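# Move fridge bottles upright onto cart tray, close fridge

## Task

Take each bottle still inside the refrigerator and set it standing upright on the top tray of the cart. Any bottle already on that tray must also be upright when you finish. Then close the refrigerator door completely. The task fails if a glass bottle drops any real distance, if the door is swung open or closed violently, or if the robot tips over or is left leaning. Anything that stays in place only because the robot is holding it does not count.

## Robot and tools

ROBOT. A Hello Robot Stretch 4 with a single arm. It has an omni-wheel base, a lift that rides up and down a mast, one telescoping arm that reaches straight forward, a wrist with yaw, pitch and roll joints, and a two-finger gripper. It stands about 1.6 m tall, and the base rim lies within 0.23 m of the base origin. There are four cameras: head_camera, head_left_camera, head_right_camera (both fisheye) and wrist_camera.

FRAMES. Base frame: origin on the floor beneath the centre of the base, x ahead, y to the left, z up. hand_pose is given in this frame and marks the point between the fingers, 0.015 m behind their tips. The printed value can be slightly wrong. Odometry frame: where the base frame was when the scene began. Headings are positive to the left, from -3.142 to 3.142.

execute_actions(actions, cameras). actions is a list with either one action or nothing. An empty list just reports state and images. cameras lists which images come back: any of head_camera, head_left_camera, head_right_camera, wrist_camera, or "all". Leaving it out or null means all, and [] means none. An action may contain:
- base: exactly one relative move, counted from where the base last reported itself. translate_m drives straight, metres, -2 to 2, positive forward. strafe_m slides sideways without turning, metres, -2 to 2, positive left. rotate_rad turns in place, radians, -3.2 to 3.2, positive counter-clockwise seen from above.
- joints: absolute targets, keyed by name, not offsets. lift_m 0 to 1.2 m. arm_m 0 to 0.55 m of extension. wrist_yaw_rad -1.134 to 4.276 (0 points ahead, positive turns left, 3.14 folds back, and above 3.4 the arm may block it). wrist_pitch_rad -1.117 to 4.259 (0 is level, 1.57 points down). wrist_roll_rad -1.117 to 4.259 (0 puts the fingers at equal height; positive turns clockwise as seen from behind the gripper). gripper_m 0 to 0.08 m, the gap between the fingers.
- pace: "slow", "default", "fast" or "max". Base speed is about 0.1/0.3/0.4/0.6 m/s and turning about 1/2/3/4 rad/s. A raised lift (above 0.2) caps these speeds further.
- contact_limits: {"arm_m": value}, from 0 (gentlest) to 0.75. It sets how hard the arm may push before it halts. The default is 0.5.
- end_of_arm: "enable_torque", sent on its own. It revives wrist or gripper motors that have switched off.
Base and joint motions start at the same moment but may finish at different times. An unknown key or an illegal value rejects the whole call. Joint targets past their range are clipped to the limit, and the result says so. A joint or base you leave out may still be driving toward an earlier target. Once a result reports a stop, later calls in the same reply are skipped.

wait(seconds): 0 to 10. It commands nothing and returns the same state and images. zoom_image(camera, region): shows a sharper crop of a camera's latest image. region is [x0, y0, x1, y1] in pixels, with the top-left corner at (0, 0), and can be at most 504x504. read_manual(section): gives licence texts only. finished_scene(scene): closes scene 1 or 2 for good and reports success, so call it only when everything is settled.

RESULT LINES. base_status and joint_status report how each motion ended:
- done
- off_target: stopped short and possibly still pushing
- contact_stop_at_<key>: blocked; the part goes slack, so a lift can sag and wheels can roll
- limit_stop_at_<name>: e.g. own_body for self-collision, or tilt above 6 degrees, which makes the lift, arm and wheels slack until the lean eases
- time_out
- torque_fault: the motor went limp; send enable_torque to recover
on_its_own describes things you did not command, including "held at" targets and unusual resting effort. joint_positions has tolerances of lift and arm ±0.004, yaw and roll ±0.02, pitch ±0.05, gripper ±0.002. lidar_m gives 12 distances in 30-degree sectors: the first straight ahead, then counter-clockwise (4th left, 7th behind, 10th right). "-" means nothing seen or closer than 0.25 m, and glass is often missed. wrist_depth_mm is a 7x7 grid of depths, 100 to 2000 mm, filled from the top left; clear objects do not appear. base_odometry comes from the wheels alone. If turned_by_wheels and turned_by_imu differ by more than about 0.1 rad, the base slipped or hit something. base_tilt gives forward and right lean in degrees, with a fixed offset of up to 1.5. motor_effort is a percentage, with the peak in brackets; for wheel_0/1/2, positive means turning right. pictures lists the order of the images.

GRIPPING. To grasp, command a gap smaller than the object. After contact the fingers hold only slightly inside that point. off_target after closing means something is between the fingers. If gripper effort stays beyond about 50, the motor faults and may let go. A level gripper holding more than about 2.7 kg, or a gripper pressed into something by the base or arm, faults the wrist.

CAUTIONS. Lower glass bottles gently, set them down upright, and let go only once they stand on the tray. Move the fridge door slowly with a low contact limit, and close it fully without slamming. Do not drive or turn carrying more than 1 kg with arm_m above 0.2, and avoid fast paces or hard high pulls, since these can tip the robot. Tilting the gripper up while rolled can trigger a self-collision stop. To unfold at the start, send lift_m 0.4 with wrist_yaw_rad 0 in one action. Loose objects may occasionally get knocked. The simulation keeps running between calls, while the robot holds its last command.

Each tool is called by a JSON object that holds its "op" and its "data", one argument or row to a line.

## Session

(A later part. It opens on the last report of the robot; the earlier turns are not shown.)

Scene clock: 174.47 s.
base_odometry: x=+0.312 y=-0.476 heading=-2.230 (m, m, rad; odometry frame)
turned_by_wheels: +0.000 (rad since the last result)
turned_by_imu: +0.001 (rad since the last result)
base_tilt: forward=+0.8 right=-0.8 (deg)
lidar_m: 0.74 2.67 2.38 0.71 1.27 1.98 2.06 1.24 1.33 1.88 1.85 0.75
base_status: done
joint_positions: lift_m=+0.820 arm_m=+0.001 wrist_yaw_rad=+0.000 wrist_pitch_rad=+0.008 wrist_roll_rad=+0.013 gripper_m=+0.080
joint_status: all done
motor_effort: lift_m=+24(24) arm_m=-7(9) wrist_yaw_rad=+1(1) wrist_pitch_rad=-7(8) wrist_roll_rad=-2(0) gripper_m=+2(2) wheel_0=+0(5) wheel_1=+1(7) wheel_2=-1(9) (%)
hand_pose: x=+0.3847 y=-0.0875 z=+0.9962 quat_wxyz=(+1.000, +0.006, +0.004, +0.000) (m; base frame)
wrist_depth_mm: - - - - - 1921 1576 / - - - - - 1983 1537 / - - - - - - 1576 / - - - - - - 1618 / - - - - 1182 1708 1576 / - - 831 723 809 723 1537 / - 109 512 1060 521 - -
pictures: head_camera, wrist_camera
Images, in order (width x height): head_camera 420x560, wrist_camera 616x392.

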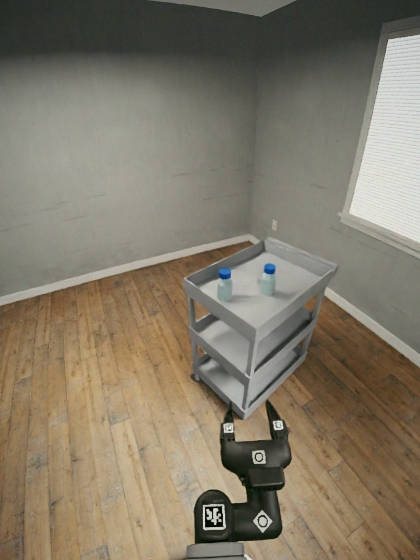

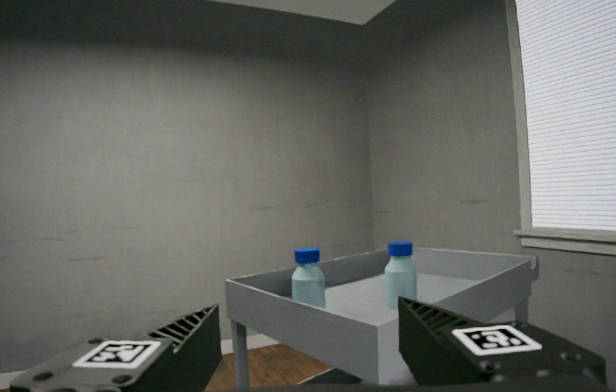

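{"op": "execute_actions", "data": {
  "actions": [
    {"base":{"rotate_rad":2.03},"joints":{"lift_m":0.49}}
  ],
  "cameras": []
}}

{"op": "execute_actions", "data": {
  "actions": [
    {"base":{"strafe_m":-0.065}}
  ],
  "cameras": []
}}

{"op": "execute_actions", "data": {
  "actions": [
    {"base":{"translate_m":0.5},"joints":{"arm_m":0.2}}
  ],
  "cameras": ["head_camera","head_right_camera","wrist_camera"]
}}

Scene clock: 193.50 s.
base_odometry: x=+0.312 y=-0.476 heading=-0.200 (m, m, rad; odometry frame)
turned_by_wheels: +2.030 (rad since the last result)
turned_by_imu: +2.008 (rad since the last result)
base_tilt: forward=+0.8 right=-0.8 (deg)
lidar_m: 1.28 1.91 2.09 1.23 1.29 1.80 1.85 0.88 0.76 2.69 2.57 0.71
base_status: done
joint_positions: lift_m=+0.490 arm_m=+0.001 wrist_yaw_rad=+0.000 wrist_pitch_rad=+0.008 wrist_roll_rad=+0.013 gripper_m=+0.080
joint_status: all done
motor_effort: lift_m=+17(26) arm_m=-7(7) wrist_yaw_rad=+0(0) wrist_pitch_rad=-7(9) wrist_roll_rad=+0(0) gripper_m=+2(3) wheel_0=-2(8) wheel_1=+0(6) wheel_2=+0(7) (%)
hand_pose: x=+0.3848 y=-0.0874 z=+0.6668 quat_wxyz=(+1.000, +0.006, +0.004, +0.000) (m; base frame)
wrist_depth_mm: 1618 1576 1229 1281 1060 500 415 / 1618 1618 1464 1464 1060 512 415 / 1661 1576 1255 1464 1060 521 413 / 1618 1661 1366 1464 1042 530 418 / 1618 1618 1255 1336 1060 535 415 / 1661 1618 1078 1464 1060 462 413 / - 109 615 1366 1060 - -
pictures: none
No camera images: the call's "cameras" was empty. Leave "cameras" out to get every camera's image.

Scene clock: 194.73 s.
base_odometry: x=+0.299 y=-0.540 heading=-0.200 (m, m, rad; odometry frame)
turned_by_wheels: +0.000 (rad since the last result)
turned_by_imu: +0.000 (rad since the last result)
base_tilt: forward=+0.7 right=-0.7 (deg)
lidar_m: 1.14 1.94 2.16 1.29 1.35 1.89 1.85 0.77 0.70 2.60 2.55 0.68
base_status: done
joint_positions: lift_m=+0.490 arm_m=+0.001 wrist_yaw_rad=+0.000 wrist_pitch_rad=+0.008 wrist_roll_rad=+0.013 gripper_m=+0.080
joint_status: not commanded
motor_effort: lift_m=+17(17) arm_m=-7(7) wrist_yaw_rad=+0(0) wrist_pitch_rad=-7(7) wrist_roll_rad=-1(0) gripper_m=+1(1) wheel_0=+0(9) wheel_1=+0(7) wheel_2=+0(0) (%)
hand_pose: x=+0.3848 y=-0.0874 z=+0.6668 quat_wxyz=(+1.000, +0.006, +0.004, +0.000) (m; base frame)
wrist_depth_mm: 1618 1618 1138 1281 750 418 1576 / 1661 1618 1308 1464 788 415 1576 / 1618 1661 1098 1464 820 415 1576 / 1618 1618 1229 1499 854 415 1537 / 1618 1576 1118 1308 878 418 1537 / 1618 1618 1308 1464 891 413 1576 / - 108 640 1336 904 - -
pictures: none
No camera images: the call's "cameras" was empty. Leave "cameras" out to get every camera's image.

Scene clock: 197.87 s.
base_odometry: x=+0.789 y=-0.639 heading=-0.200 (m, m, rad; odometry frame)
turned_by_wheels: +0.000 (rad since the last result)
turned_by_imu: +0.000 (rad since the last result)
base_tilt: forward=+0.8 right=-0.8 (deg)
lidar_m: 0.78 0.83 1.97 2.05 1.41 1.88 2.35 1.09 1.26 2.64 0.29 0.38
base_status: done
joint_positions: lift_m=+0.490 arm_m=+0.199 wrist_yaw_rad=+0.000 wrist_pitch_rad=+0.008 wrist_roll_rad=+0.013 gripper_m=+0.080
joint_status: all done
motor_effort: lift_m=+17(17) arm_m=+6(6) wrist_yaw_rad=+0(1) wrist_pitch_rad=-9(8) wrist_roll_rad=-1(2) gripper_m=+1(1) wheel_0=+0(5) wheel_1=+0(5) wheel_2=+0(7) (%)
hand_pose: x=+0.5824 y=-0.0874 z=+0.6668 quat_wxyz=(+1.000, +0.006, +0.004, +0.000) (m; base frame)
wrist_depth_mm: 402 424 442 455 455 370 298 / 413 559 647 676 609 373 304 / 410 609 809 798 732 370 309 / 413 597 798 798 750 373 314 / 407 580 809 798 768 373 315 / 397 535 640 442 559 373 317 / - 108 281 424 392 - -
pictures: head_camera, head_right_camera, wrist_camera
Images, in order (width x height): head_camera 420x560, head_right_camera 420x672, wrist_camera 616x392.

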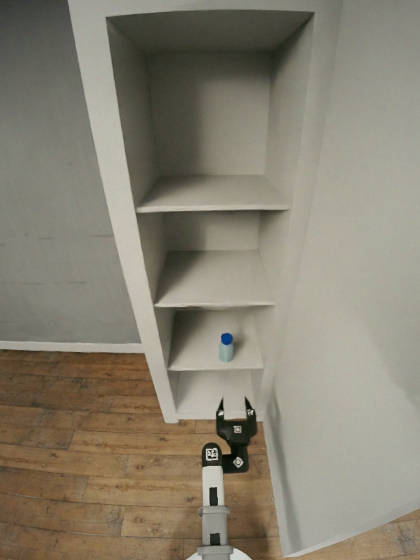

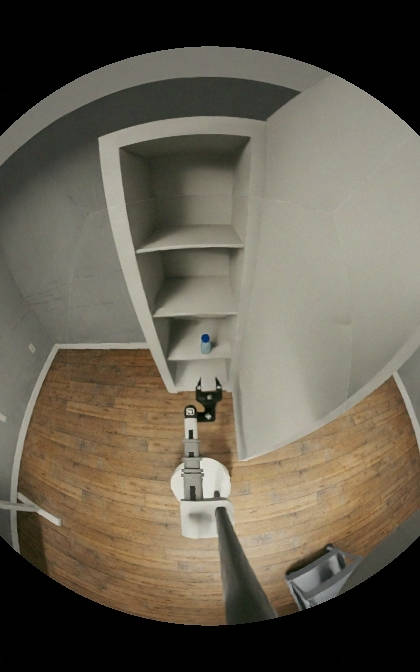

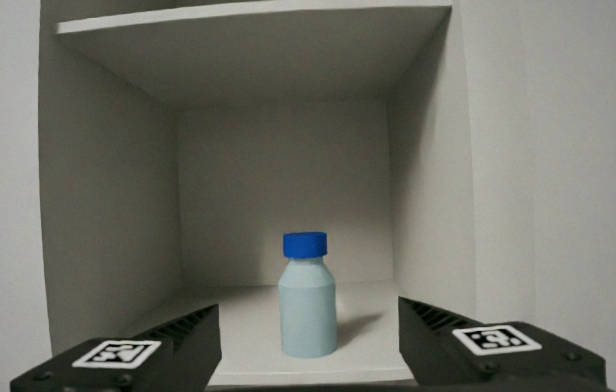

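{"op": "execute_actions", "data": {
  "actions": [
    {"joints":{"arm_m":0.41,"lift_m":0.484}}
  ],
  "cameras": ["wrist_camera"]
}}

Scene clock: 204.70 s.
base_odometry: x=+0.789 y=-0.639 heading=-0.200 (m, m, rad; odometry frame)
turned_by_wheels: +0.000 (rad since the last result)
turned_by_imu: +0.000 (rad since the last result)
base_tilt: forward=+0.7 right=-0.8 (deg)
lidar_m: 0.77 0.80 1.99 2.05 1.42 1.88 2.36 1.09 1.28 2.63 0.29 0.34
base_status: not commanded
joint_positions: lift_m=+0.484 arm_m=+0.409 wrist_yaw_rad=+0.000 wrist_pitch_rad=+0.008 wrist_roll_rad=+0.013 gripper_m=+0.080
joint_status: all done
motor_effort: lift_m=+17(18) arm_m=+6(8) wrist_yaw_rad=+0(0) wrist_pitch_rad=-7(8) wrist_roll_rad=+0(0) gripper_m=+3(2) wheel_0=+0(0) wheel_1=-1(0) wheel_2=+0(0) (%)
hand_pose: x=+0.7924 y=-0.0874 z=+0.6608 quat_wxyz=(+1.000, +0.006, +0.004, +0.000) (m; base frame)
wrist_depth_mm: 404 436 455 466 469 338 242 / 404 549 597 597 591 345 248 / 407 585 597 597 597 355 252 / 402 580 597 597 585 362 256 / 394 569 597 591 597 366 257 / 389 525 603 234 539 315 257 / - 108 205 227 246 - -
pictures: wrist_camera
Images, in order (width x height): wrist_camera 616x392.

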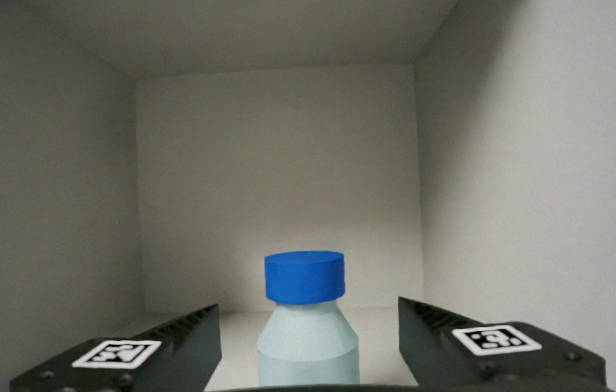

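{"op": "execute_actions", "data": {
  "actions": [
    {"joints":{"arm_m":0.519},"pace":"slow","contact_limits":{"arm_m":0.2}}
  ],
  "cameras": ["wrist_camera"]
}}

{"op": "execute_actions", "data": {
  "actions": [
    {"joints":{"gripper_m":0.03}}
  ],
  "cameras": []
}}

{"op": "execute_actions", "data": {
  "actions": [
    {"joints":{"lift_m":0.51},"pace":"slow"}
  ],
  "cameras": ["wrist_camera"]
}}

Scene clock: 214.47 s.
base_odometry: x=+0.789 y=-0.639 heading=-0.200 (m, m, rad; odometry frame)
turned_by_wheels: +0.000 (rad since the last result)
turned_by_imu: +0.001 (rad since the last result)
base_tilt: forward=+0.9 right=-0.8 (deg)
lidar_m: 0.79 0.84 1.98 2.06 1.42 1.87 2.31 1.10 1.27 2.64 0.30 0.37
base_status: not commanded
joint_positions: lift_m=+0.484 arm_m=+0.518 wrist_yaw_rad=+0.000 wrist_pitch_rad=+0.008 wrist_roll_rad=+0.013 gripper_m=+0.080
joint_status: all done
motor_effort: lift_m=+17(17) arm_m=+7(9) wrist_yaw_rad=+0(0) wrist_pitch_rad=-8(8) wrist_roll_rad=+0(1) gripper_m=+1(3) wheel_0=+0(1) wheel_1=+0(0) wheel_2=+0(0) (%)
contact_limits: arm_m 0.2
hand_pose: x=+0.9014 y=-0.0874 z=+0.6608 quat_wxyz=(+1.000, +0.006, +0.004, +0.000) (m; base frame)
wrist_depth_mm: 399 433 455 469 473 345 249 / 399 492 496 492 484 353 252 / 397 496 496 492 488 362 257 / 397 496 492 488 488 370 262 / 392 496 492 484 484 373 263 / 387 496 492 136 484 322 264 / - 109 129 120 134 - -
pictures: wrist_camera
Images, in order (width x height): wrist_camera 616x392.

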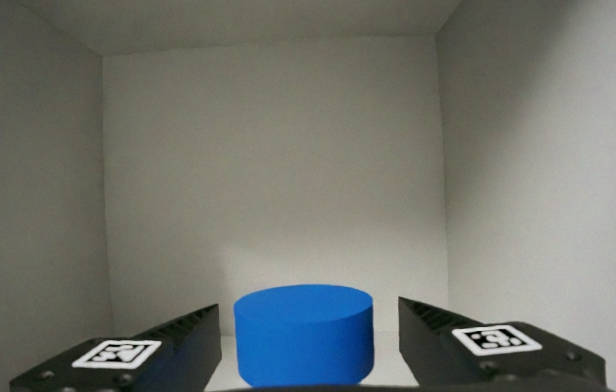

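Scene clock: 215.53 s.
base_odometry: x=+0.789 y=-0.639 heading=-0.200 (m, m, rad; odometry frame)
turned_by_wheels: +0.000 (rad since the last result)
turned_by_imu: +0.000 (rad since the last result)
base_tilt: forward=+0.7 right=-0.8 (deg)
lidar_m: 0.77 0.83 2.02 2.06 1.41 1.88 2.37 1.10 1.28 2.63 0.29 0.38
base_status: not commanded
joint_positions: lift_m=+0.484 arm_m=+0.518 wrist_yaw_rad=+0.000 wrist_pitch_rad=+0.008 wrist_roll_rad=+0.012 gripper_m=+0.052
joint_status: gripper_m off_target (ended at +0.052, target +0.030)
on_its_own: gripper_m is held at +0.046, not at your +0.030, by its contact guard: the fingers met something
motor_effort: lift_m=+17(17) arm_m=+6(7) wrist_yaw_rad=-2(1) wrist_pitch_rad=-8(8) wrist_roll_rad=+2(0) gripper_m=-42(43) wheel_0=+1(0) wheel_1=-1(0) wheel_2=+0(0) (%)
hand_pose: x=+0.9014 y=-0.0873 z=+0.6608 quat_wxyz=(+1.000, +0.006, +0.004, +0.000) (m; base frame)
wrist_depth_mm: 397 436 452 469 473 347 249 / 399 496 488 488 488 353 253 / 397 492 492 488 488 366 258 / 397 496 492 488 484 373 263 / 394 500 496 492 488 375 263 / 384 496 496 136 148 345 264 / 377 109 125 121 126 - -
pictures: none
No camera images: the call's "cameras" was empty. Leave "cameras" out to get every camera's image.

Scene clock: 216.53 s.
base_odometry: x=+0.789 y=-0.639 heading=-0.200 (m, m, rad; odometry frame)
turned_by_wheels: +0.000 (rad since the last result)
turned_by_imu: +0.000 (rad since the last result)
base_tilt: forward=+0.8 right=-0.9 (deg)
lidar_m: 0.78 0.84 1.97 2.07 1.44 1.85 2.36 1.10 1.27 2.64 0.30 0.36
base_status: not commanded
joint_positions: lift_m=+0.510 arm_m=+0.518 wrist_yaw_rad=+0.000 wrist_pitch_rad=+0.011 wrist_roll_rad=+0.012 gripper_m=+0.052
joint_status: all done
on_its_own: gripper_m is held at +0.046, not at your +0.030, by its contact guard: the fingers met something
motor_effort: lift_m=+26(26) arm_m=+6(6) wrist_yaw_rad=-1(1) wrist_pitch_rad=-14(17) wrist_roll_rad=-1(1) gripper_m=-41(42) wheel_0=+0(0) wheel_1=+0(0) wheel_2=+0(0) (%)
hand_pose: x=+0.9014 y=-0.0873 z=+0.6856 quat_wxyz=(+1.000, +0.006, +0.005, +0.000) (m; base frame)
wrist_depth_mm: 375 387 404 421 424 345 249 / 402 492 488 488 484 353 252 / 397 492 488 488 488 364 257 / 394 488 492 488 488 370 262 / 392 496 496 492 488 375 264 / 387 500 488 136 148 347 263 / 379 109 125 121 125 - -
pictures: wrist_camera
Images, in order (width x height): wrist_camera 616x392.

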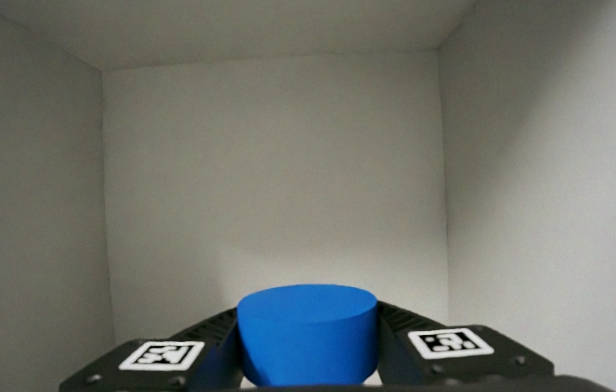

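{"op": "execute_actions", "data": {
  "actions": [
    {"base":{"translate_m":-0.5},"joints":{"arm_m":0.0}}
  ],
  "cameras": []
}}

{"op": "execute_actions", "data": {
  "actions": [
    {"base":{"rotate_rad":-2.185},"joints":{"lift_m":0.88},"pace":"slow"}
  ],
  "cameras": ["head_camera"]
}}

Scene clock: 229.43 s.
base_odometry: x=+0.299 y=-0.540 heading=-0.200 (m, m, rad; odometry frame)
turned_by_wheels: +0.000 (rad since the last result)
turned_by_imu: +0.001 (rad since the last result)
base_tilt: forward=+0.8 right=-0.8 (deg)
lidar_m: 1.25 1.91 2.16 1.27 1.34 1.88 1.85 0.77 0.71 2.63 2.55 0.68
base_status: done
joint_positions: lift_m=+0.510 arm_m=+0.001 wrist_yaw_rad=+0.000 wrist_pitch_rad=+0.011 wrist_roll_rad=+0.012 gripper_m=+0.052
joint_status: all done
on_its_own: gripper_m is held at +0.046, not at your +0.030, by its contact guard: the fingers met something
motor_effort: lift_m=+25(26) arm_m=-7(7) wrist_yaw_rad=+1(1) wrist_pitch_rad=-15(17) wrist_roll_rad=+1(1) gripper_m=-41(40) wheel_0=+1(5) wheel_1=-2(5) wheel_2=-1(8) (%)
hand_pose: x=+0.3847 y=-0.0875 z=+0.6856 quat_wxyz=(+1.000, +0.006, +0.005, +0.000) (m; base frame)
wrist_depth_mm: 1618 1618 1138 1281 750 413 1576 / 1661 1618 1336 1499 778 413 1576 / 1618 1576 1160 1464 831 415 1618 / 1618 1618 1229 1499 842 418 1537 / 1618 1576 1160 1464 866 418 1576 / 1618 1618 1098 135 148 418 1576 / 1661 109 125 121 125 - 1499
pictures: none
No camera images: the call's "cameras" was empty. Leave "cameras" out to get every camera's image.

Scene clock: 232.93 s.
base_odometry: x=+0.299 y=-0.540 heading=-2.385 (m, m, rad; odometry frame)
turned_by_wheels: -2.185 (rad since the last result)
turned_by_imu: -2.160 (rad since the last result)
base_tilt: forward=+0.8 right=-0.9 (deg)
lidar_m: 0.71 2.64 2.70 0.66 0.84 1.33 2.23 1.27 1.33 1.74 1.85 0.91
base_status: done
joint_positions: lift_m=+0.880 arm_m=+0.001 wrist_yaw_rad=+0.000 wrist_pitch_rad=+0.011 wrist_roll_rad=+0.012 gripper_m=+0.052
joint_status: all done
on_its_own: gripper_m is held at +0.046, not at your +0.030, by its contact guard: the fingers met something
motor_effort: lift_m=+26(29) arm_m=-7(7) wrist_yaw_rad=+0(1) wrist_pitch_rad=-15(15) wrist_roll_rad=-2(1) gripper_m=-41(41) wheel_0=+3(5) wheel_1=+1(3) wheel_2=+1(6) (%)
hand_pose: x=+0.3847 y=-0.0874 z=+1.0555 quat_wxyz=(+1.000, +0.006, +0.005, +0.000) (m; base frame)
wrist_depth_mm: - - - - - 1708 1499 / - - - - - 1708 1464 / - - - - - 1808 1430 / - - - - - 1756 1464 / - - - - - 1708 1464 / - - 732 136 148 1618 1430 / - 109 126 120 125 - 1464
pictures: head_camera
Images, in order (width x height): head_camera 420x560.

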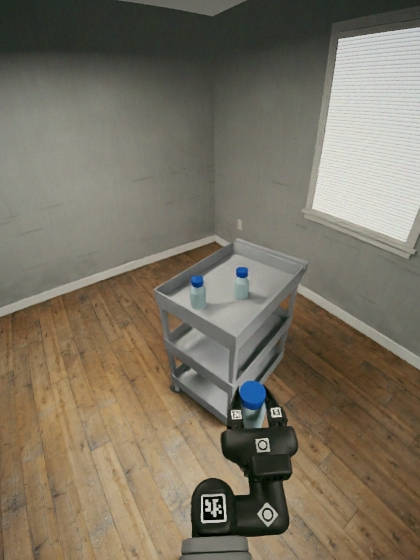

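{"op": "execute_actions", "data": {
  "actions": [
    {"base":{"translate_m":0.2},"joints":{"arm_m":0.29}}
  ],
  "cameras": ["head_camera"]
}}

{"op": "execute_actions", "data": {
  "actions": [
    {"joints":{"lift_m":0.754},"pace":"slow"}
  ],
  "cameras": ["head_camera"]
}}

Scene clock: 241.83 s.
base_odometry: x=+0.153 y=-0.677 heading=-2.385 (m, m, rad; odometry frame)
turned_by_wheels: +0.000 (rad since the last result)
turned_by_imu: +0.000 (rad since the last result)
base_tilt: forward=+0.7 right=-0.9 (deg)
lidar_m: 0.52 0.82 2.50 2.06 0.74 1.43 2.37 1.42 1.48 1.84 1.74 0.59
base_status: done
joint_positions: lift_m=+0.880 arm_m=+0.289 wrist_yaw_rad=+0.000 wrist_pitch_rad=+0.011 wrist_roll_rad=+0.012 gripper_m=+0.052
joint_status: all done
on_its_own: gripper_m is held at +0.046, not at your +0.030, by its contact guard: the fingers met something
motor_effort: lift_m=+26(25) arm_m=+6(8) wrist_yaw_rad=-1(2) wrist_pitch_rad=-15(14) wrist_roll_rad=+0(1) gripper_m=-42(41) wheel_0=+2(4) wheel_1=+0(8) wheel_2=+0(10) (%)
hand_pose: x=+0.6724 y=-0.0874 z=+1.0556 quat_wxyz=(+1.000, +0.006, +0.005, +0.000) (m; base frame)
wrist_depth_mm: 1708 1808 - - 1863 1430 1229 / 1708 1863 - - 1863 1464 1255 / 1661 1863 - - 1863 1464 1229 / 1708 1808 - - 1921 1499 1229 / 1661 1863 - - 1863 1499 1229 / 1661 1863 - 136 148 1464 1255 / 1708 109 125 121 125 - 512
pictures: head_camera
Images, in order (width x height): head_camera 420x560.

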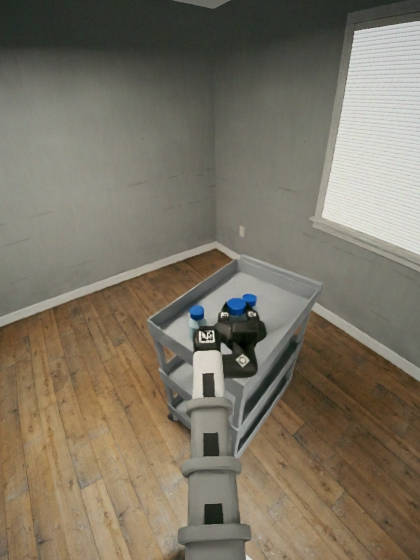

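Scene clock: 243.70 s.
base_odometry: x=+0.153 y=-0.677 heading=-2.385 (m, m, rad; odometry frame)
turned_by_wheels: +0.000 (rad since the last result)
turned_by_imu: +0.000 (rad since the last result)
base_tilt: forward=+0.9 right=-0.8 (deg)
lidar_m: 0.50 0.84 2.48 2.07 0.72 1.41 2.37 1.45 1.50 1.84 1.75 0.60
base_status: not commanded
joint_positions: lift_m=+0.754 arm_m=+0.289 wrist_yaw_rad=+0.000 wrist_pitch_rad=+0.011 wrist_roll_rad=+0.012 gripper_m=+0.052
joint_status: all done
on_its_own: gripper_m is held at +0.046, not at your +0.030, by its contact guard: the fingers met something
motor_effort: lift_m=+18(24) arm_m=+6(6) wrist_yaw_rad=-1(1) wrist_pitch_rad=-16(15) wrist_roll_rad=+0(0) gripper_m=-40(41) wheel_0=+1(1) wheel_1=+0(0) wheel_2=+0(0) (%)
hand_pose: x=+0.6724 y=-0.0874 z=+0.9302 quat_wxyz=(+1.000, +0.006, +0.005, +0.000) (m; base frame)
wrist_depth_mm: 1756 1863 - - 1808 1464 1229 / 1708 1863 - - 1863 1499 1205 / 1708 1921 - - 1863 1464 1229 / 1708 1863 - - 1863 1499 1229 / 1661 1756 - - 338 1336 1182 / 1618 250 473 136 148 544 492 / 359 109 126 120 125 - -
pictures: head_camera
Images, in order (width x height): head_camera 420x560.

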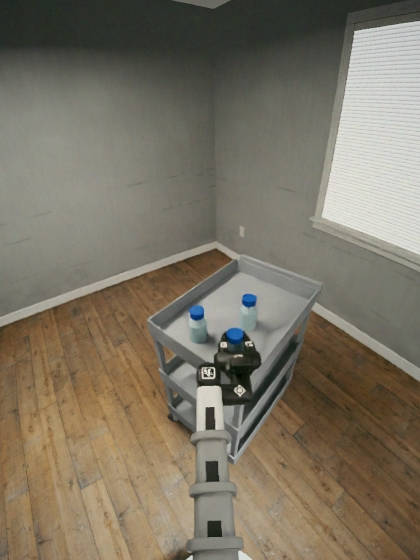

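{"op": "execute_actions", "data": {
  "actions": [
    {"joints":{"lift_m":0.746},"pace":"slow"}
  ],
  "cameras": []
}}

Scene clock: 248.87 s.
base_odometry: x=+0.153 y=-0.677 heading=-2.385 (m, m, rad; odometry frame)
turned_by_wheels: +0.000 (rad since the last result)
turned_by_imu: +0.000 (rad since the last result)
base_tilt: forward=+0.8 right=-0.9 (deg)
lidar_m: 0.52 0.78 2.52 2.05 0.73 1.43 2.39 1.44 1.48 1.86 1.75 0.59
base_status: not commanded
joint_positions: lift_m=+0.746 arm_m=+0.289 wrist_yaw_rad=+0.000 wrist_pitch_rad=+0.006 wrist_roll_rad=+0.012 gripper_m=+0.052
joint_status: all done
on_its_own: gripper_m is held at +0.046, not at your +0.030, by its contact guard: the fingers met something
motor_effort: lift_m=+15(17) arm_m=+6(6) wrist_yaw_rad=-1(1) wrist_pitch_rad=-5(15) wrist_roll_rad=+0(0) gripper_m=-41(40) wheel_0=+1(1) wheel_1=+0(0) wheel_2=+0(0) (%)
hand_pose: x=+0.6725 y=-0.0874 z=+0.9233 quat_wxyz=(+1.000, +0.006, +0.003, +0.000) (m; base frame)
wrist_depth_mm: 1618 1863 - - 1808 1464 1205 / 1661 1921 - - 1808 1430 1229 / 1708 1921 - - 1863 1464 1205 / 1618 1921 - - 1921 1499 1255 / 1661 1863 - - 322 1336 1182 / 1576 249 278 135 148 539 492 / 362 109 125 121 125 - -
pictures: none
No camera images: the call's "cameras" was empty. Leave "cameras" out to get every camera's image.

{"op": "execute_actions", "data": {
  "actions": [
    {"joints":{"gripper_m":0.08,"lift_m":0.748}}
  ],
  "cameras": []
}}

{"op": "execute_actions", "data": {
  "actions": [
    {"joints":{"lift_m":0.82}}
  ],
  "cameras": []
}}

{"op": "execute_actions", "data": {
  "actions": [
    {"joints":{"arm_m":0}}
  ],
  "cameras": ["head_camera"]
}}

{"op": "execute_actions", "data": {
  "actions": [
    {"base":{"rotate_rad":2.98},"joints":{"gripper_m":0}}
  ],
  "cameras": []
}}

{"op": "execute_actions", "data": {
  "actions": [
    {"base":{"translate_m":-0.1},"joints":{"lift_m":0.3}}
  ],
  "cameras": ["head_camera","head_right_camera"]
}}

Scene clock: 288.70 s.
base_odometry: x=+0.153 y=-0.677 heading=-2.385 (m, m, rad; odometry frame)
turned_by_wheels: +0.000 (rad since the last result)
turned_by_imu: +0.000 (rad since the last result)
base_tilt: forward=+0.6 right=-0.9 (deg)
lidar_m: 0.52 0.80 2.51 2.06 0.74 1.43 2.39 1.46 1.49 1.86 1.74 0.57
base_status: not commanded
joint_positions: lift_m=+0.748 arm_m=+0.289 wrist_yaw_rad=+0.000 wrist_pitch_rad=+0.008 wrist_roll_rad=+0.012 gripper_m=+0.080
joint_status: all done
motor_effort: lift_m=+24(26) arm_m=+6(6) wrist_yaw_rad=-1(0) wrist_pitch_rad=-9(8) wrist_roll_rad=+0(0) gripper_m=+2(40) wheel_0=+1(1) wheel_1=+0(0) wheel_2=+0(0) (%)
hand_pose: x=+0.6725 y=-0.0874 z=+0.9243 quat_wxyz=(+1.000, +0.006, +0.004, +0.000) (m; base frame)
wrist_depth_mm: 1708 1863 - - 1808 1464 1205 / 1661 1863 - - 1863 1464 1229 / 1708 1863 - - 1863 1464 1229 / 1708 1921 - - 1921 1464 1229 / 1661 1808 - - 320 1336 1182 / 1576 250 484 136 296 539 492 / - 108 131 120 131 - -
pictures: none
No camera images: the call's "cameras" was empty. Leave "cameras" out to get every camera's image.

Scene clock: 289.97 s.
base_odometry: x=+0.153 y=-0.677 heading=-2.385 (m, m, rad; odometry frame)
turned_by_wheels: +0.000 (rad since the last result)
turned_by_imu: +0.000 (rad since the last result)
base_tilt: forward=+0.8 right=-0.8 (deg)
lidar_m: 0.49 0.82 2.50 2.03 0.74 1.43 2.36 1.46 1.48 1.83 1.74 0.59
base_status: not commanded
joint_positions: lift_m=+0.820 arm_m=+0.289 wrist_yaw_rad=+0.000 wrist_pitch_rad=+0.008 wrist_roll_rad=+0.012 gripper_m=+0.080
joint_status: all done
motor_effort: lift_m=+24(24) arm_m=+6(6) wrist_yaw_rad=-1(1) wrist_pitch_rad=-7(8) wrist_roll_rad=+0(0) gripper_m=+2(2) wheel_0=+1(1) wheel_1=+0(0) wheel_2=+0(0) (%)
hand_pose: x=+0.6725 y=-0.0874 z=+0.9962 quat_wxyz=(+1.000, +0.006, +0.004, +0.000) (m; base frame)
wrist_depth_mm: 1708 1756 - - 1863 1430 1229 / 1618 1808 - - 1863 1464 1255 / 1661 1921 - - 1808 1499 1205 / 1661 1863 - - 1921 1499 1255 / 1708 1863 - - 1863 1537 1229 / 1708 1863 - 699 668 574 549 / - 108 338 574 306 - -
pictures: none
No camera images: the call's "cameras" was empty. Leave "cameras" out to get every camera's image.

Scene clock: 291.97 s.
base_odometry: x=+0.153 y=-0.677 heading=-2.385 (m, m, rad; odometry frame)
turned_by_wheels: +0.000 (rad since the last result)
turned_by_imu: +0.000 (rad since the last result)
base_tilt: forward=+0.6 right=-0.9 (deg)
lidar_m: 0.53 0.80 2.52 2.07 0.74 1.42 2.39 1.44 1.52 1.84 1.75 0.61
base_status: not commanded
joint_positions: lift_m=+0.820 arm_m=+0.001 wrist_yaw_rad=+0.000 wrist_pitch_rad=+0.008 wrist_roll_rad=+0.012 gripper_m=+0.080
joint_status: all done
motor_effort: lift_m=+24(24) arm_m=-7(7) wrist_yaw_rad=+0(1) wrist_pitch_rad=-9(9) wrist_roll_rad=+1(1) gripper_m=+2(1) wheel_0=+1(1) wheel_1=+0(0) wheel_2=+0(0) (%)
hand_pose: x=+0.3848 y=-0.0874 z=+0.9962 quat_wxyz=(+1.000, +0.006, +0.004, +0.000) (m; base frame)
wrist_depth_mm: 1808 - - - - 1576 1366 / 1863 - - - - 1618 1366 / 1863 - - - - 1576 1336 / 1863 - - - - 1576 1366 / 1808 - - - 1983 1618 1366 / 1808 - 544 699 591 715 1397 / - 109 276 407 512 - -
pictures: head_camera
Images, in order (width x height): head_camera 420x560.

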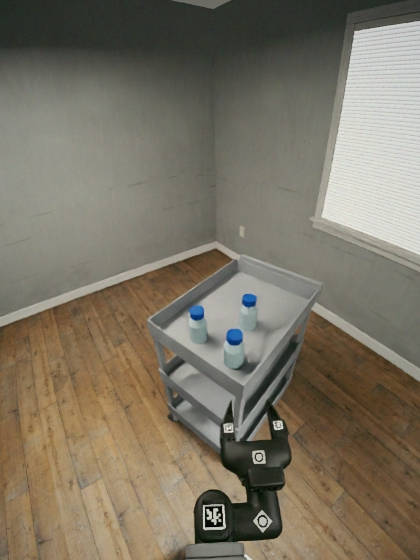

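Scene clock: 294.73 s.
base_odometry: x=+0.153 y=-0.677 heading=+0.595 (m, m, rad; odometry frame)
turned_by_wheels: +2.980 (rad since the last result)
turned_by_imu: +2.948 (rad since the last result)
base_tilt: forward=+0.6 right=-0.7 (deg)
lidar_m: 2.34 1.47 1.44 1.76 1.75 0.90 0.50 0.66 2.44 2.18 0.75 1.37
base_status: done
joint_positions: lift_m=+0.820 arm_m=+0.001 wrist_yaw_rad=+0.000 wrist_pitch_rad=+0.008 wrist_roll_rad=+0.012 gripper_m=+0.000
joint_status: all done
motor_effort: lift_m=+24(24) arm_m=-7(7) wrist_yaw_rad=+0(1) wrist_pitch_rad=-7(8) wrist_roll_rad=+2(0) gripper_m=-1(2) wheel_0=+0(7) wheel_1=-1(9) wheel_2=+0(8) (%)
hand_pose: x=+0.3848 y=-0.0874 z=+0.9963 quat_wxyz=(+1.000, +0.006, +0.004, +0.000) (m; base frame)
wrist_depth_mm: 1756 - - - - 1661 1205 / 1756 - - - - 1618 1098 / 1708 - - - - 1661 1229 / 1756 - - - - 1661 1182 / 1708 - - - - 1708 1060 / 1756 - - - - 1618 1205 / 1756 - - - - 1661 1025
pictures: none
No camera images: the call's "cameras" was empty. Leave "cameras" out to get every camera's image.

Scene clock: 297.77 s.
base_odometry: x=+0.070 y=-0.733 heading=+0.595 (m, m, rad; odometry frame)
turned_by_wheels: +0.000 (rad since the last result)
turned_by_imu: +0.000 (rad since the last result)
base_tilt: forward=+0.8 right=-0.9 (deg)
lidar_m: 2.41 1.51 1.54 1.84 1.70 0.73 0.41 0.53 2.40 2.29 0.81 1.46
base_status: done
joint_positions: lift_m=+0.300 arm_m=+0.001 wrist_yaw_rad=+0.000 wrist_pitch_rad=+0.008 wrist_roll_rad=+0.012 gripper_m=+0.000
joint_status: all done
motor_effort: lift_m=+17(20) arm_m=-7(7) wrist_yaw_rad=-1(0) wrist_pitch_rad=-6(8) wrist_roll_rad=-1(0) gripper_m=-1(2) wheel_0=+0(2) wheel_1=+0(8) wheel_2=-2(8) (%)
hand_pose: x=+0.3848 y=-0.0874 z=+0.4768 quat_wxyz=(+1.000, +0.006, +0.004, +0.000) (m; base frame)
wrist_depth_mm: 1863 - - - - 1464 1366 / 1808 - - - - 1661 1281 / 1808 - - - - 1708 1366 / 1808 - - - - 1756 1366 / 1808 - - - - 1708 1336 / 1661 1808 1708 1708 1661 1464 1160 / 1255 1205 1182 - - 1118 1042
pictures: head_camera, head_right_camera
Images, in order (width x height): head_camera 420x560, head_right_camera 420x672.

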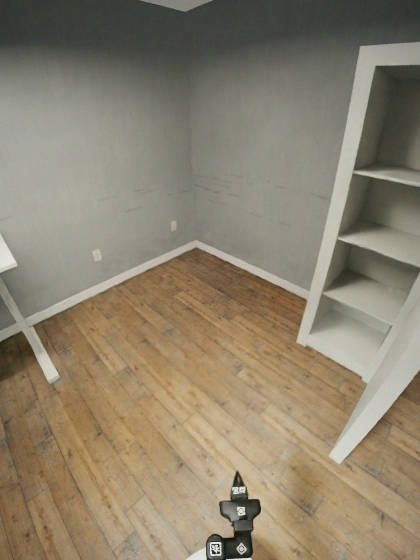

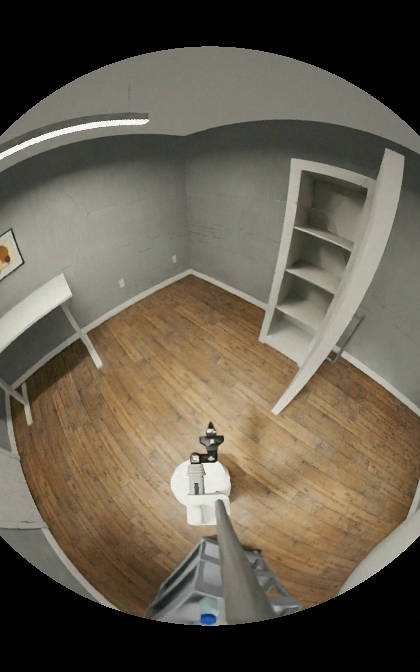

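{"op": "execute_actions", "data": {
  "actions": [
    {"base":{"strafe_m":-0.68}}
  ]
}}

Scene clock: 312.53 s.
base_odometry: x=+0.451 y=-1.296 heading=+0.595 (m, m, rad; odometry frame)
turned_by_wheels: +0.000 (rad since the last result)
turned_by_imu: +0.003 (rad since the last result)
base_tilt: forward=+0.9 right=-0.9 (deg)
lidar_m: 0.47 2.77 2.01 2.39 0.70 0.69 2.22 1.93 1.94 1.73 1.51 0.68
base_status: done
joint_positions: lift_m=+0.300 arm_m=+0.001 wrist_yaw_rad=+0.000 wrist_pitch_rad=+0.008 wrist_roll_rad=+0.012 gripper_m=+0.000
joint_status: not commanded
motor_effort: lift_m=+18(18) arm_m=-7(7) wrist_yaw_rad=+0(0) wrist_pitch_rad=-7(8) wrist_roll_rad=+1(1) gripper_m=-2(2) wheel_0=-1(9) wheel_1=+0(9) wheel_2=-1(2) (%)
hand_pose: x=+0.3848 y=-0.0874 z=+0.4767 quat_wxyz=(+1.000, +0.006, +0.004, +0.000) (m; base frame)
wrist_depth_mm: - - 294 362 466 707 1060 / - - 294 362 462 668 1060 / - - 294 359 455 647 1042 / - - 293 357 452 647 1042 / - - 291 355 452 634 1042 / 1808 1661 289 320 445 640 1042 / 1255 1160 266 - - 634 1042
pictures: head_camera, head_left_camera, head_right_camera, wrist_camera
Images, in order (width x height): head_camera 420x560, head_left_camera 420x672, head_right_camera 420x672, wrist_camera 616x392.

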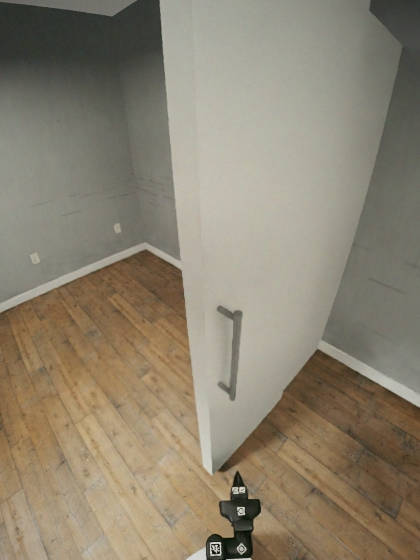

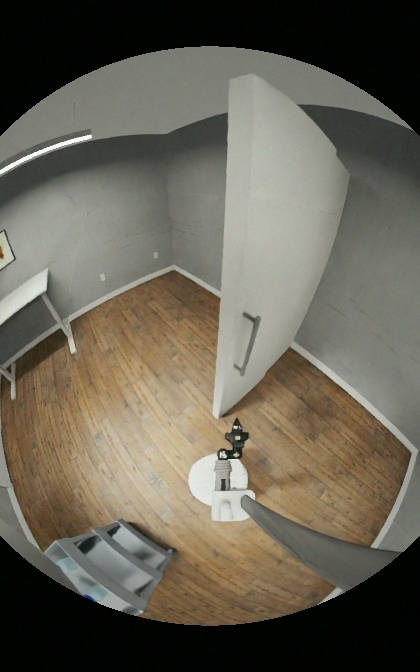

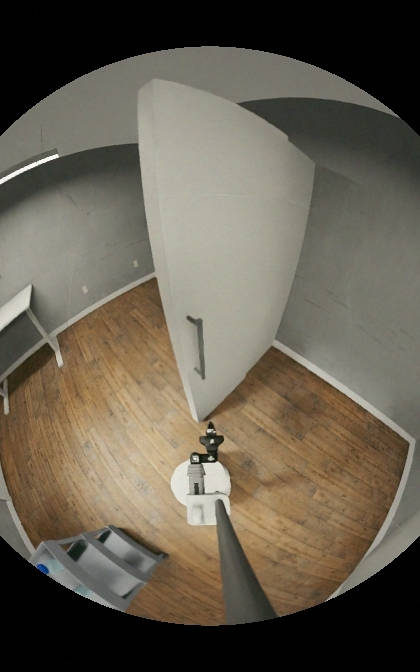

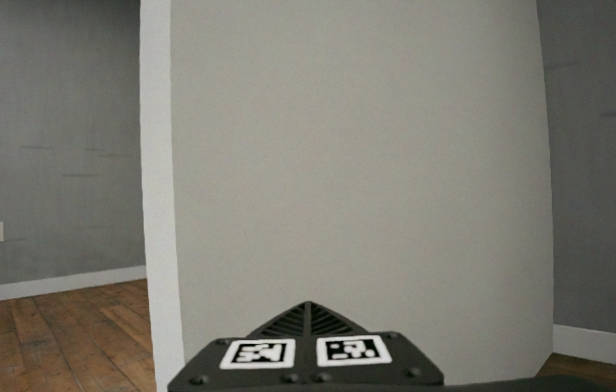

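{"op": "execute_actions", "data": {
  "actions": [
    {"joints":{"arm_m":0.17}}
  ],
  "cameras": []
}}

{"op": "execute_actions", "data": {
  "actions": [
    {"base":{"translate_m":0.3},"pace":"slow"}
  ],
  "cameras": ["head_camera","wrist_camera"]
}}

Scene clock: 322.27 s.
base_odometry: x=+0.451 y=-1.296 heading=+0.595 (m, m, rad; odometry frame)
turned_by_wheels: +0.000 (rad since the last result)
turned_by_imu: +0.000 (rad since the last result)
base_tilt: forward=+0.7 right=-1.1 (deg)
lidar_m: 0.46 2.78 2.06 2.43 0.70 0.70 2.20 1.91 1.92 1.71 1.52 0.67
base_status: not commanded
joint_positions: lift_m=+0.300 arm_m=+0.169 wrist_yaw_rad=+0.000 wrist_pitch_rad=+0.008 wrist_roll_rad=+0.012 gripper_m=+0.000
joint_status: all done
motor_effort: lift_m=+18(18) arm_m=+6(7) wrist_yaw_rad=+0(0) wrist_pitch_rad=-8(8) wrist_roll_rad=+2(0) gripper_m=-1(2) wheel_0=-1(1) wheel_1=+0(0) wheel_2=-1(1) (%)
hand_pose: x=+0.5524 y=-0.0874 z=+0.4767 quat_wxyz=(+1.000, +0.006, +0.004, +0.000) (m; base frame)
wrist_depth_mm: 113 131 156 191 247 362 683 / 114 130 156 190 244 351 691 / 114 130 155 189 242 343 603 / 114 130 154 188 240 340 585 / 113 129 154 187 238 336 574 / 112 128 152 170 238 336 585 / 111 128 140 - - 338 496
pictures: none
No camera images: the call's "cameras" was empty. Leave "cameras" out to get every camera's image.

Scene clock: 326.53 s.
base_odometry: x=+0.700 y=-1.128 heading=+0.595 (m, m, rad; odometry frame)
turned_by_wheels: +0.000 (rad since the last result)
turned_by_imu: +0.000 (rad since the last result)
base_tilt: forward=+0.7 right=-0.7 (deg)
lidar_m: 0.62 2.54 1.87 2.08 2.36 0.94 2.44 2.15 2.14 1.50 1.31 0.65
base_status: done
joint_positions: lift_m=+0.300 arm_m=+0.169 wrist_yaw_rad=-0.001 wrist_pitch_rad=+0.008 wrist_roll_rad=+0.012 gripper_m=+0.000
joint_status: not commanded
motor_effort: lift_m=+18(18) arm_m=+7(6) wrist_yaw_rad=+2(12) wrist_pitch_rad=-8(7) wrist_roll_rad=+0(1) gripper_m=-2(2) wheel_0=+2(2) wheel_1=+3(6) wheel_2=-2(9) (%)
hand_pose: x=+0.5523 y=-0.0875 z=+0.4768 quat_wxyz=(+1.000, +0.006, +0.004, +0.000) (m; base frame)
wrist_depth_mm: 296 283 272 262 252 244 236 / 294 282 272 260 253 245 237 / 296 282 271 263 253 244 237 / 296 283 273 264 254 245 238 / 296 286 273 263 254 246 238 / 296 285 273 259 254 245 239 / 296 286 276 - - 245 238
pictures: head_camera, wrist_camera
Images, in order (width x height): head_camera 420x560, wrist_camera 616x392.

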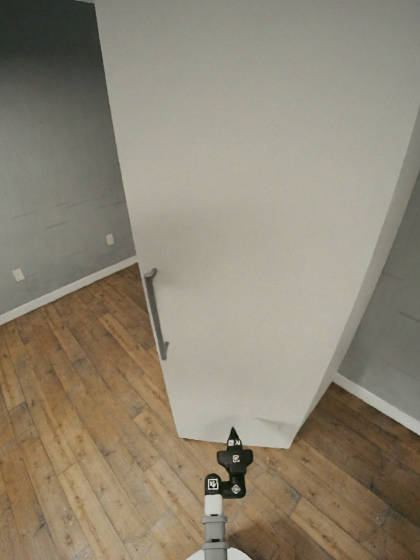

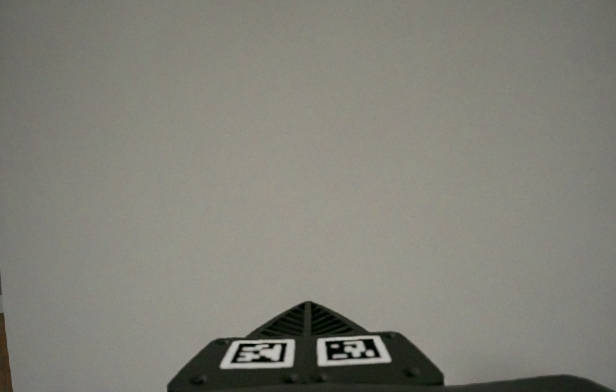

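The door coasts on its own after the push, so I'm checking where it settles.

{"op": "execute_actions", "data": {
  "actions": [],
  "cameras": ["head_camera","head_left_camera"]
}}

Scene clock: 329.70 s.
base_odometry: x=+0.700 y=-1.128 heading=+0.595 (m, m, rad; odometry frame)
turned_by_wheels: +0.000 (rad since the last result)
turned_by_imu: +0.000 (rad since the last result)
base_tilt: forward=+0.7 right=-0.8 (deg)
lidar_m: 0.81 2.57 1.88 2.10 2.35 0.94 2.45 2.16 2.15 1.52 1.31 0.70
base_status: done
joint_positions: lift_m=+0.300 arm_m=+0.169 wrist_yaw_rad=-0.001 wrist_pitch_rad=+0.008 wrist_roll_rad=+0.012 gripper_m=+0.000
joint_status: not commanded
motor_effort: lift_m=+18(18) arm_m=+6(6) wrist_yaw_rad=+1(12) wrist_pitch_rad=-9(7) wrist_roll_rad=+1(1) gripper_m=-2(2) wheel_0=+2(2) wheel_1=+3(6) wheel_2=-2(9) (%)
hand_pose: x=+0.5523 y=-0.0875 z=+0.4768 quat_wxyz=(+1.000, +0.006, +0.004, +0.000) (m; base frame)
wrist_depth_mm: 1921 - 1808 539 430 357 315 / 1921 - 1921 539 433 359 317 / 1921 - 1921 544 439 362 320 / 1863 - 1921 544 439 366 320 / 1863 - 1983 554 442 366 324 / 1808 1756 1808 500 442 366 324 / 1205 1205 1138 - - 364 324
pictures: head_camera, head_left_camera
Images, in order (width x height): head_camera 420x560, head_left_camera 420x672.

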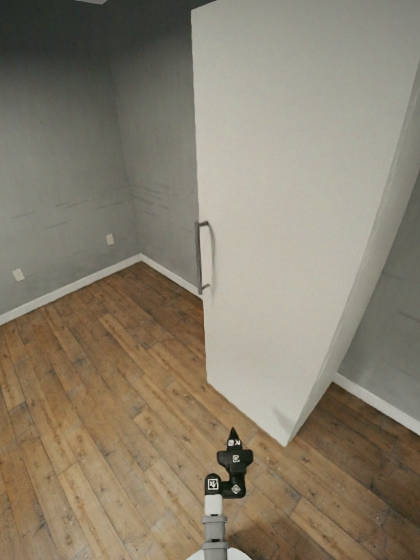

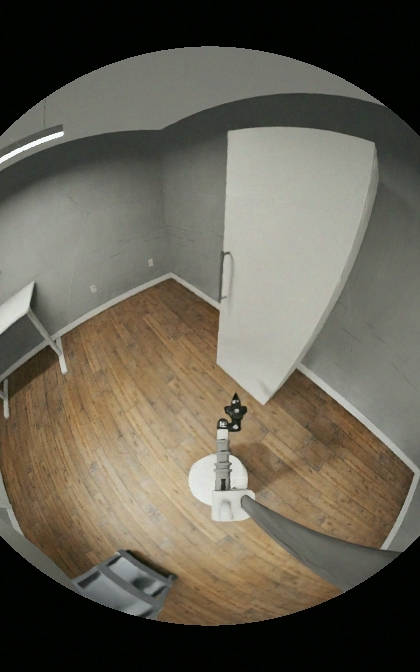

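{"op": "execute_actions", "data": {
  "actions": [
    {"base":{"translate_m":0.2},"joints":{"arm_m":0.32}}
  ],
  "cameras": ["wrist_camera"]
}}

Scene clock: 339.93 s.
base_odometry: x=+0.866 y=-1.016 heading=+0.595 (m, m, rad; odometry frame)
turned_by_wheels: +0.000 (rad since the last result)
turned_by_imu: +0.000 (rad since the last result)
base_tilt: forward=+0.8 right=-0.9 (deg)
lidar_m: 0.67 2.40 1.80 1.98 2.52 1.13 1.17 2.30 2.25 1.34 1.17 0.54
base_status: done
joint_positions: lift_m=+0.300 arm_m=+0.319 wrist_yaw_rad=+0.000 wrist_pitch_rad=+0.008 wrist_roll_rad=+0.012 gripper_m=+0.000
joint_status: all done
motor_effort: lift_m=+18(18) arm_m=+6(7) wrist_yaw_rad=+0(1) wrist_pitch_rad=-7(8) wrist_roll_rad=-1(0) gripper_m=-1(2) wheel_0=-1(4) wheel_1=+0(6) wheel_2=+2(8) (%)
hand_pose: x=+0.7024 y=-0.0874 z=+0.4767 quat_wxyz=(+1.000, +0.006, +0.004, +0.000) (m; base frame)
wrist_depth_mm: 1708 1863 268 202 162 133 - / 1661 1863 271 203 163 135 - / 1708 1863 273 205 164 136 - / 1661 1863 273 206 166 137 - / 1708 1863 277 208 166 138 - / 1618 1756 282 189 167 138 - / 1255 1229 300 - - 138 -
pictures: wrist_camera
Images, in order (width x height): wrist_camera 616x392.

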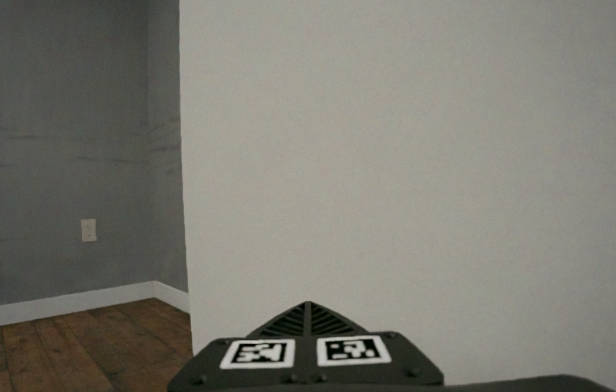

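{"op": "execute_actions", "data": {
  "actions": [
    {"joints":{"arm_m":0.375},"pace":"slow","contact_limits":{"arm_m":0.1}}
  ],
  "cameras": []
}}

Scene clock: 354.70 s.
base_odometry: x=+0.865 y=-1.016 heading=+0.596 (m, m, rad; odometry frame)
turned_by_wheels: +0.001 (rad since the last result)
turned_by_imu: +0.001 (rad since the last result)
base_tilt: forward=+0.7 right=-0.9 (deg)
lidar_m: 0.66 2.40 1.79 1.95 2.50 1.10 1.18 2.29 2.27 1.35 1.17 0.54
base_status: not commanded
joint_positions: lift_m=+0.300 arm_m=+0.364 wrist_yaw_rad=-0.004 wrist_pitch_rad=+0.007 wrist_roll_rad=+0.012 gripper_m=+0.000
joint_status: arm_m contact_stop (moved +0.045 of +0.056)
on_its_own: arm_m is slack since a contact_stop (your +0.375 is given up)
motor_effort: lift_m=+18(18) arm_m=+0(17) wrist_yaw_rad=+10(19) wrist_pitch_rad=-6(7) wrist_roll_rad=+0(1) gripper_m=-1(2) wheel_0=+8(8) wheel_1=+4(4) wheel_2=-4(5) (%)
contact_limits: arm_m 0.1
hand_pose: x=+0.7468 y=-0.0882 z=+0.4769 quat_wxyz=(+1.000, +0.006, +0.003, -0.002) (m; base frame)
wrist_depth_mm: 1708 1863 214 161 129 108 - / 1661 1756 216 161 130 108 - / 1708 1863 216 163 131 108 - / 1708 1863 219 164 132 109 - / 1661 1863 221 165 132 109 - / 1537 1756 225 155 133 109 - / 1255 1205 238 - - 109 -
pictures: none
No camera images: the call's "cameras" was empty. Leave "cameras" out to get every camera's image.

The door didn't move under a light push, so it is fully shut. Backing off.

{"op": "execute_actions", "data": {
  "actions": [
    {"joints":{"arm_m":0.25}}
  ]
}}

Scene clock: 358.60 s.
base_odometry: x=+0.865 y=-1.016 heading=+0.595 (m, m, rad; odometry frame)
turned_by_wheels: -0.001 (rad since the last result)
turned_by_imu: +0.000 (rad since the last result)
base_tilt: forward=+0.8 right=-0.9 (deg)
lidar_m: 0.66 2.41 1.80 1.96 2.50 1.10 1.18 2.29 2.27 1.32 1.19 0.52
base_status: not commanded
joint_positions: lift_m=+0.300 arm_m=+0.251 wrist_yaw_rad=+0.000 wrist_pitch_rad=+0.008 wrist_roll_rad=+0.012 gripper_m=+0.000
joint_status: all done
motor_effort: lift_m=+18(18) arm_m=-7(7) wrist_yaw_rad=+0(8) wrist_pitch_rad=-9(5) wrist_roll_rad=-1(1) gripper_m=-1(1) wheel_0=+1(8) wheel_1=+0(4) wheel_2=+1(4) (%)
hand_pose: x=+0.6347 y=-0.0874 z=+0.4767 quat_wxyz=(+1.000, +0.006, +0.004, +0.000) (m; base frame)
wrist_depth_mm: 1756 1921 355 267 213 177 - / 1756 - 357 268 216 178 160 / 1708 1983 359 271 218 180 160 / 1708 1921 366 272 219 181 162 / 1708 - 368 276 220 182 163 / 1661 1808 373 250 220 181 162 / 1229 1182 1160 - - 182 -
pictures: head_camera, head_left_camera, head_right_camera, wrist_camera
Images, in order (width x height): head_camera 420x560, head_left_camera 420x672, head_right_camera 420x672, wrist_camera 616x392.

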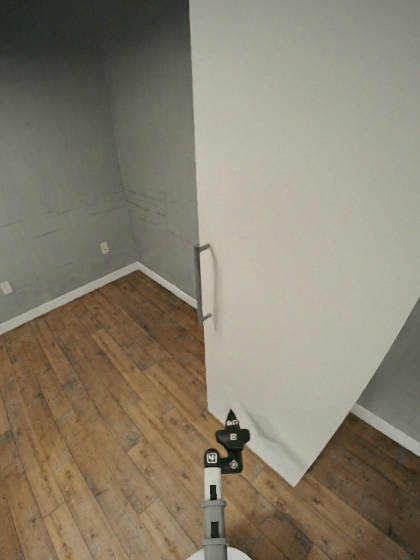

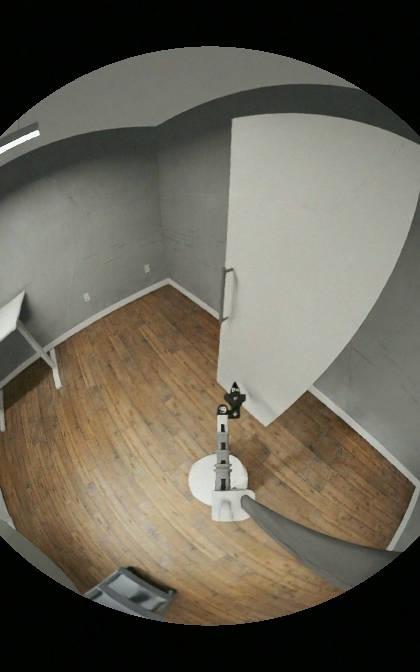

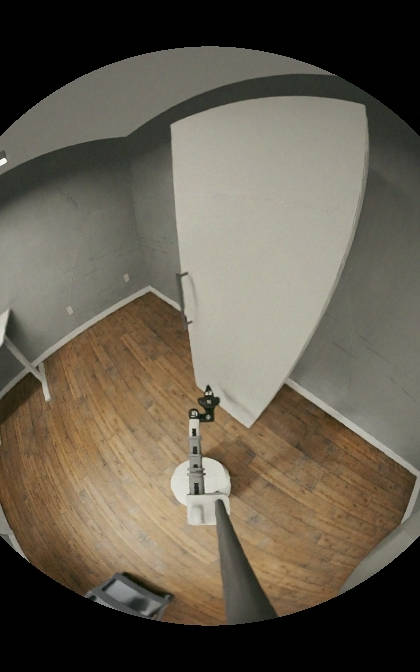

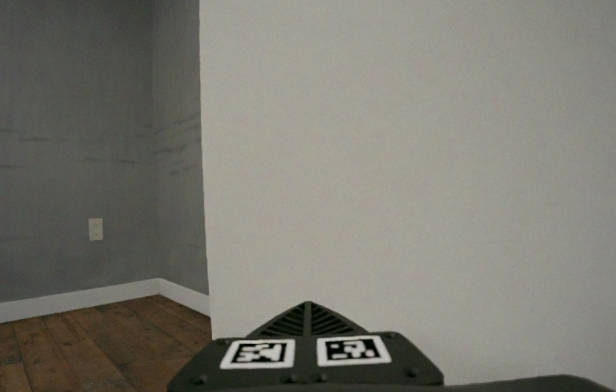

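{"op": "execute_actions", "data": {
  "actions": [
    {"base":{"rotate_rad":1.6},"joints":{"arm_m":0.1},"pace":"fast"}
  ],
  "cameras": ["head_left_camera","head_right_camera"]
}}

Scene clock: 366.67 s.
base_odometry: x=+0.865 y=-1.016 heading=+2.195 (m, m, rad; odometry frame)
turned_by_wheels: +1.600 (rad since the last result)
turned_by_imu: +1.583 (rad since the last result)
base_tilt: forward=+0.7 right=-0.8 (deg)
lidar_m: 1.98 2.49 1.11 2.58 2.29 2.17 1.34 0.58 0.55 0.67 2.41 1.81
base_status: done
joint_positions: lift_m=+0.300 arm_m=+0.101 wrist_yaw_rad=+0.000 wrist_pitch_rad=+0.008 wrist_roll_rad=+0.012 gripper_m=+0.000
joint_status: all done
motor_effort: lift_m=+18(18) arm_m=-7(8) wrist_yaw_rad=-1(2) wrist_pitch_rad=-7(7) wrist_roll_rad=+0(1) gripper_m=-1(3) wheel_0=+0(8) wheel_1=-1(7) wheel_2=+1(9) (%)
hand_pose: x=+0.4848 y=-0.0873 z=+0.4767 quat_wxyz=(+1.000, +0.006, +0.004, +0.000) (m; base frame)
wrist_depth_mm: 1863 - - - - - 1756 / 1863 - - - - 1756 1756 / 1921 - - - - - 1756 / 1863 - - - - - 1756 / 1863 - - - - - 1756 / 1808 1808 1756 1756 1708 1537 1499 / 1255 1205 1160 - - 1098 1078
pictures: head_left_camera, head_right_camera
Images, in order (width x height): head_left_camera 420x672, head_right_camera 420x672.

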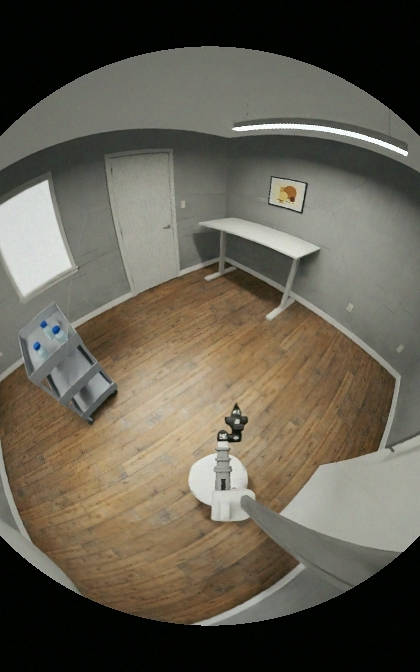

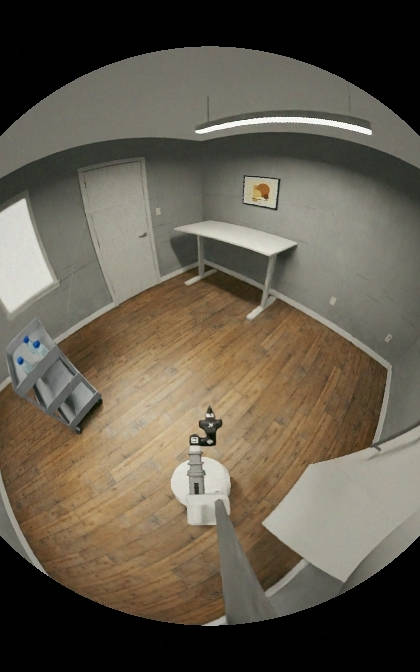

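{"op": "finished_scene", "data": {
  "scene": 1
}}

The scene is finished: the task was done.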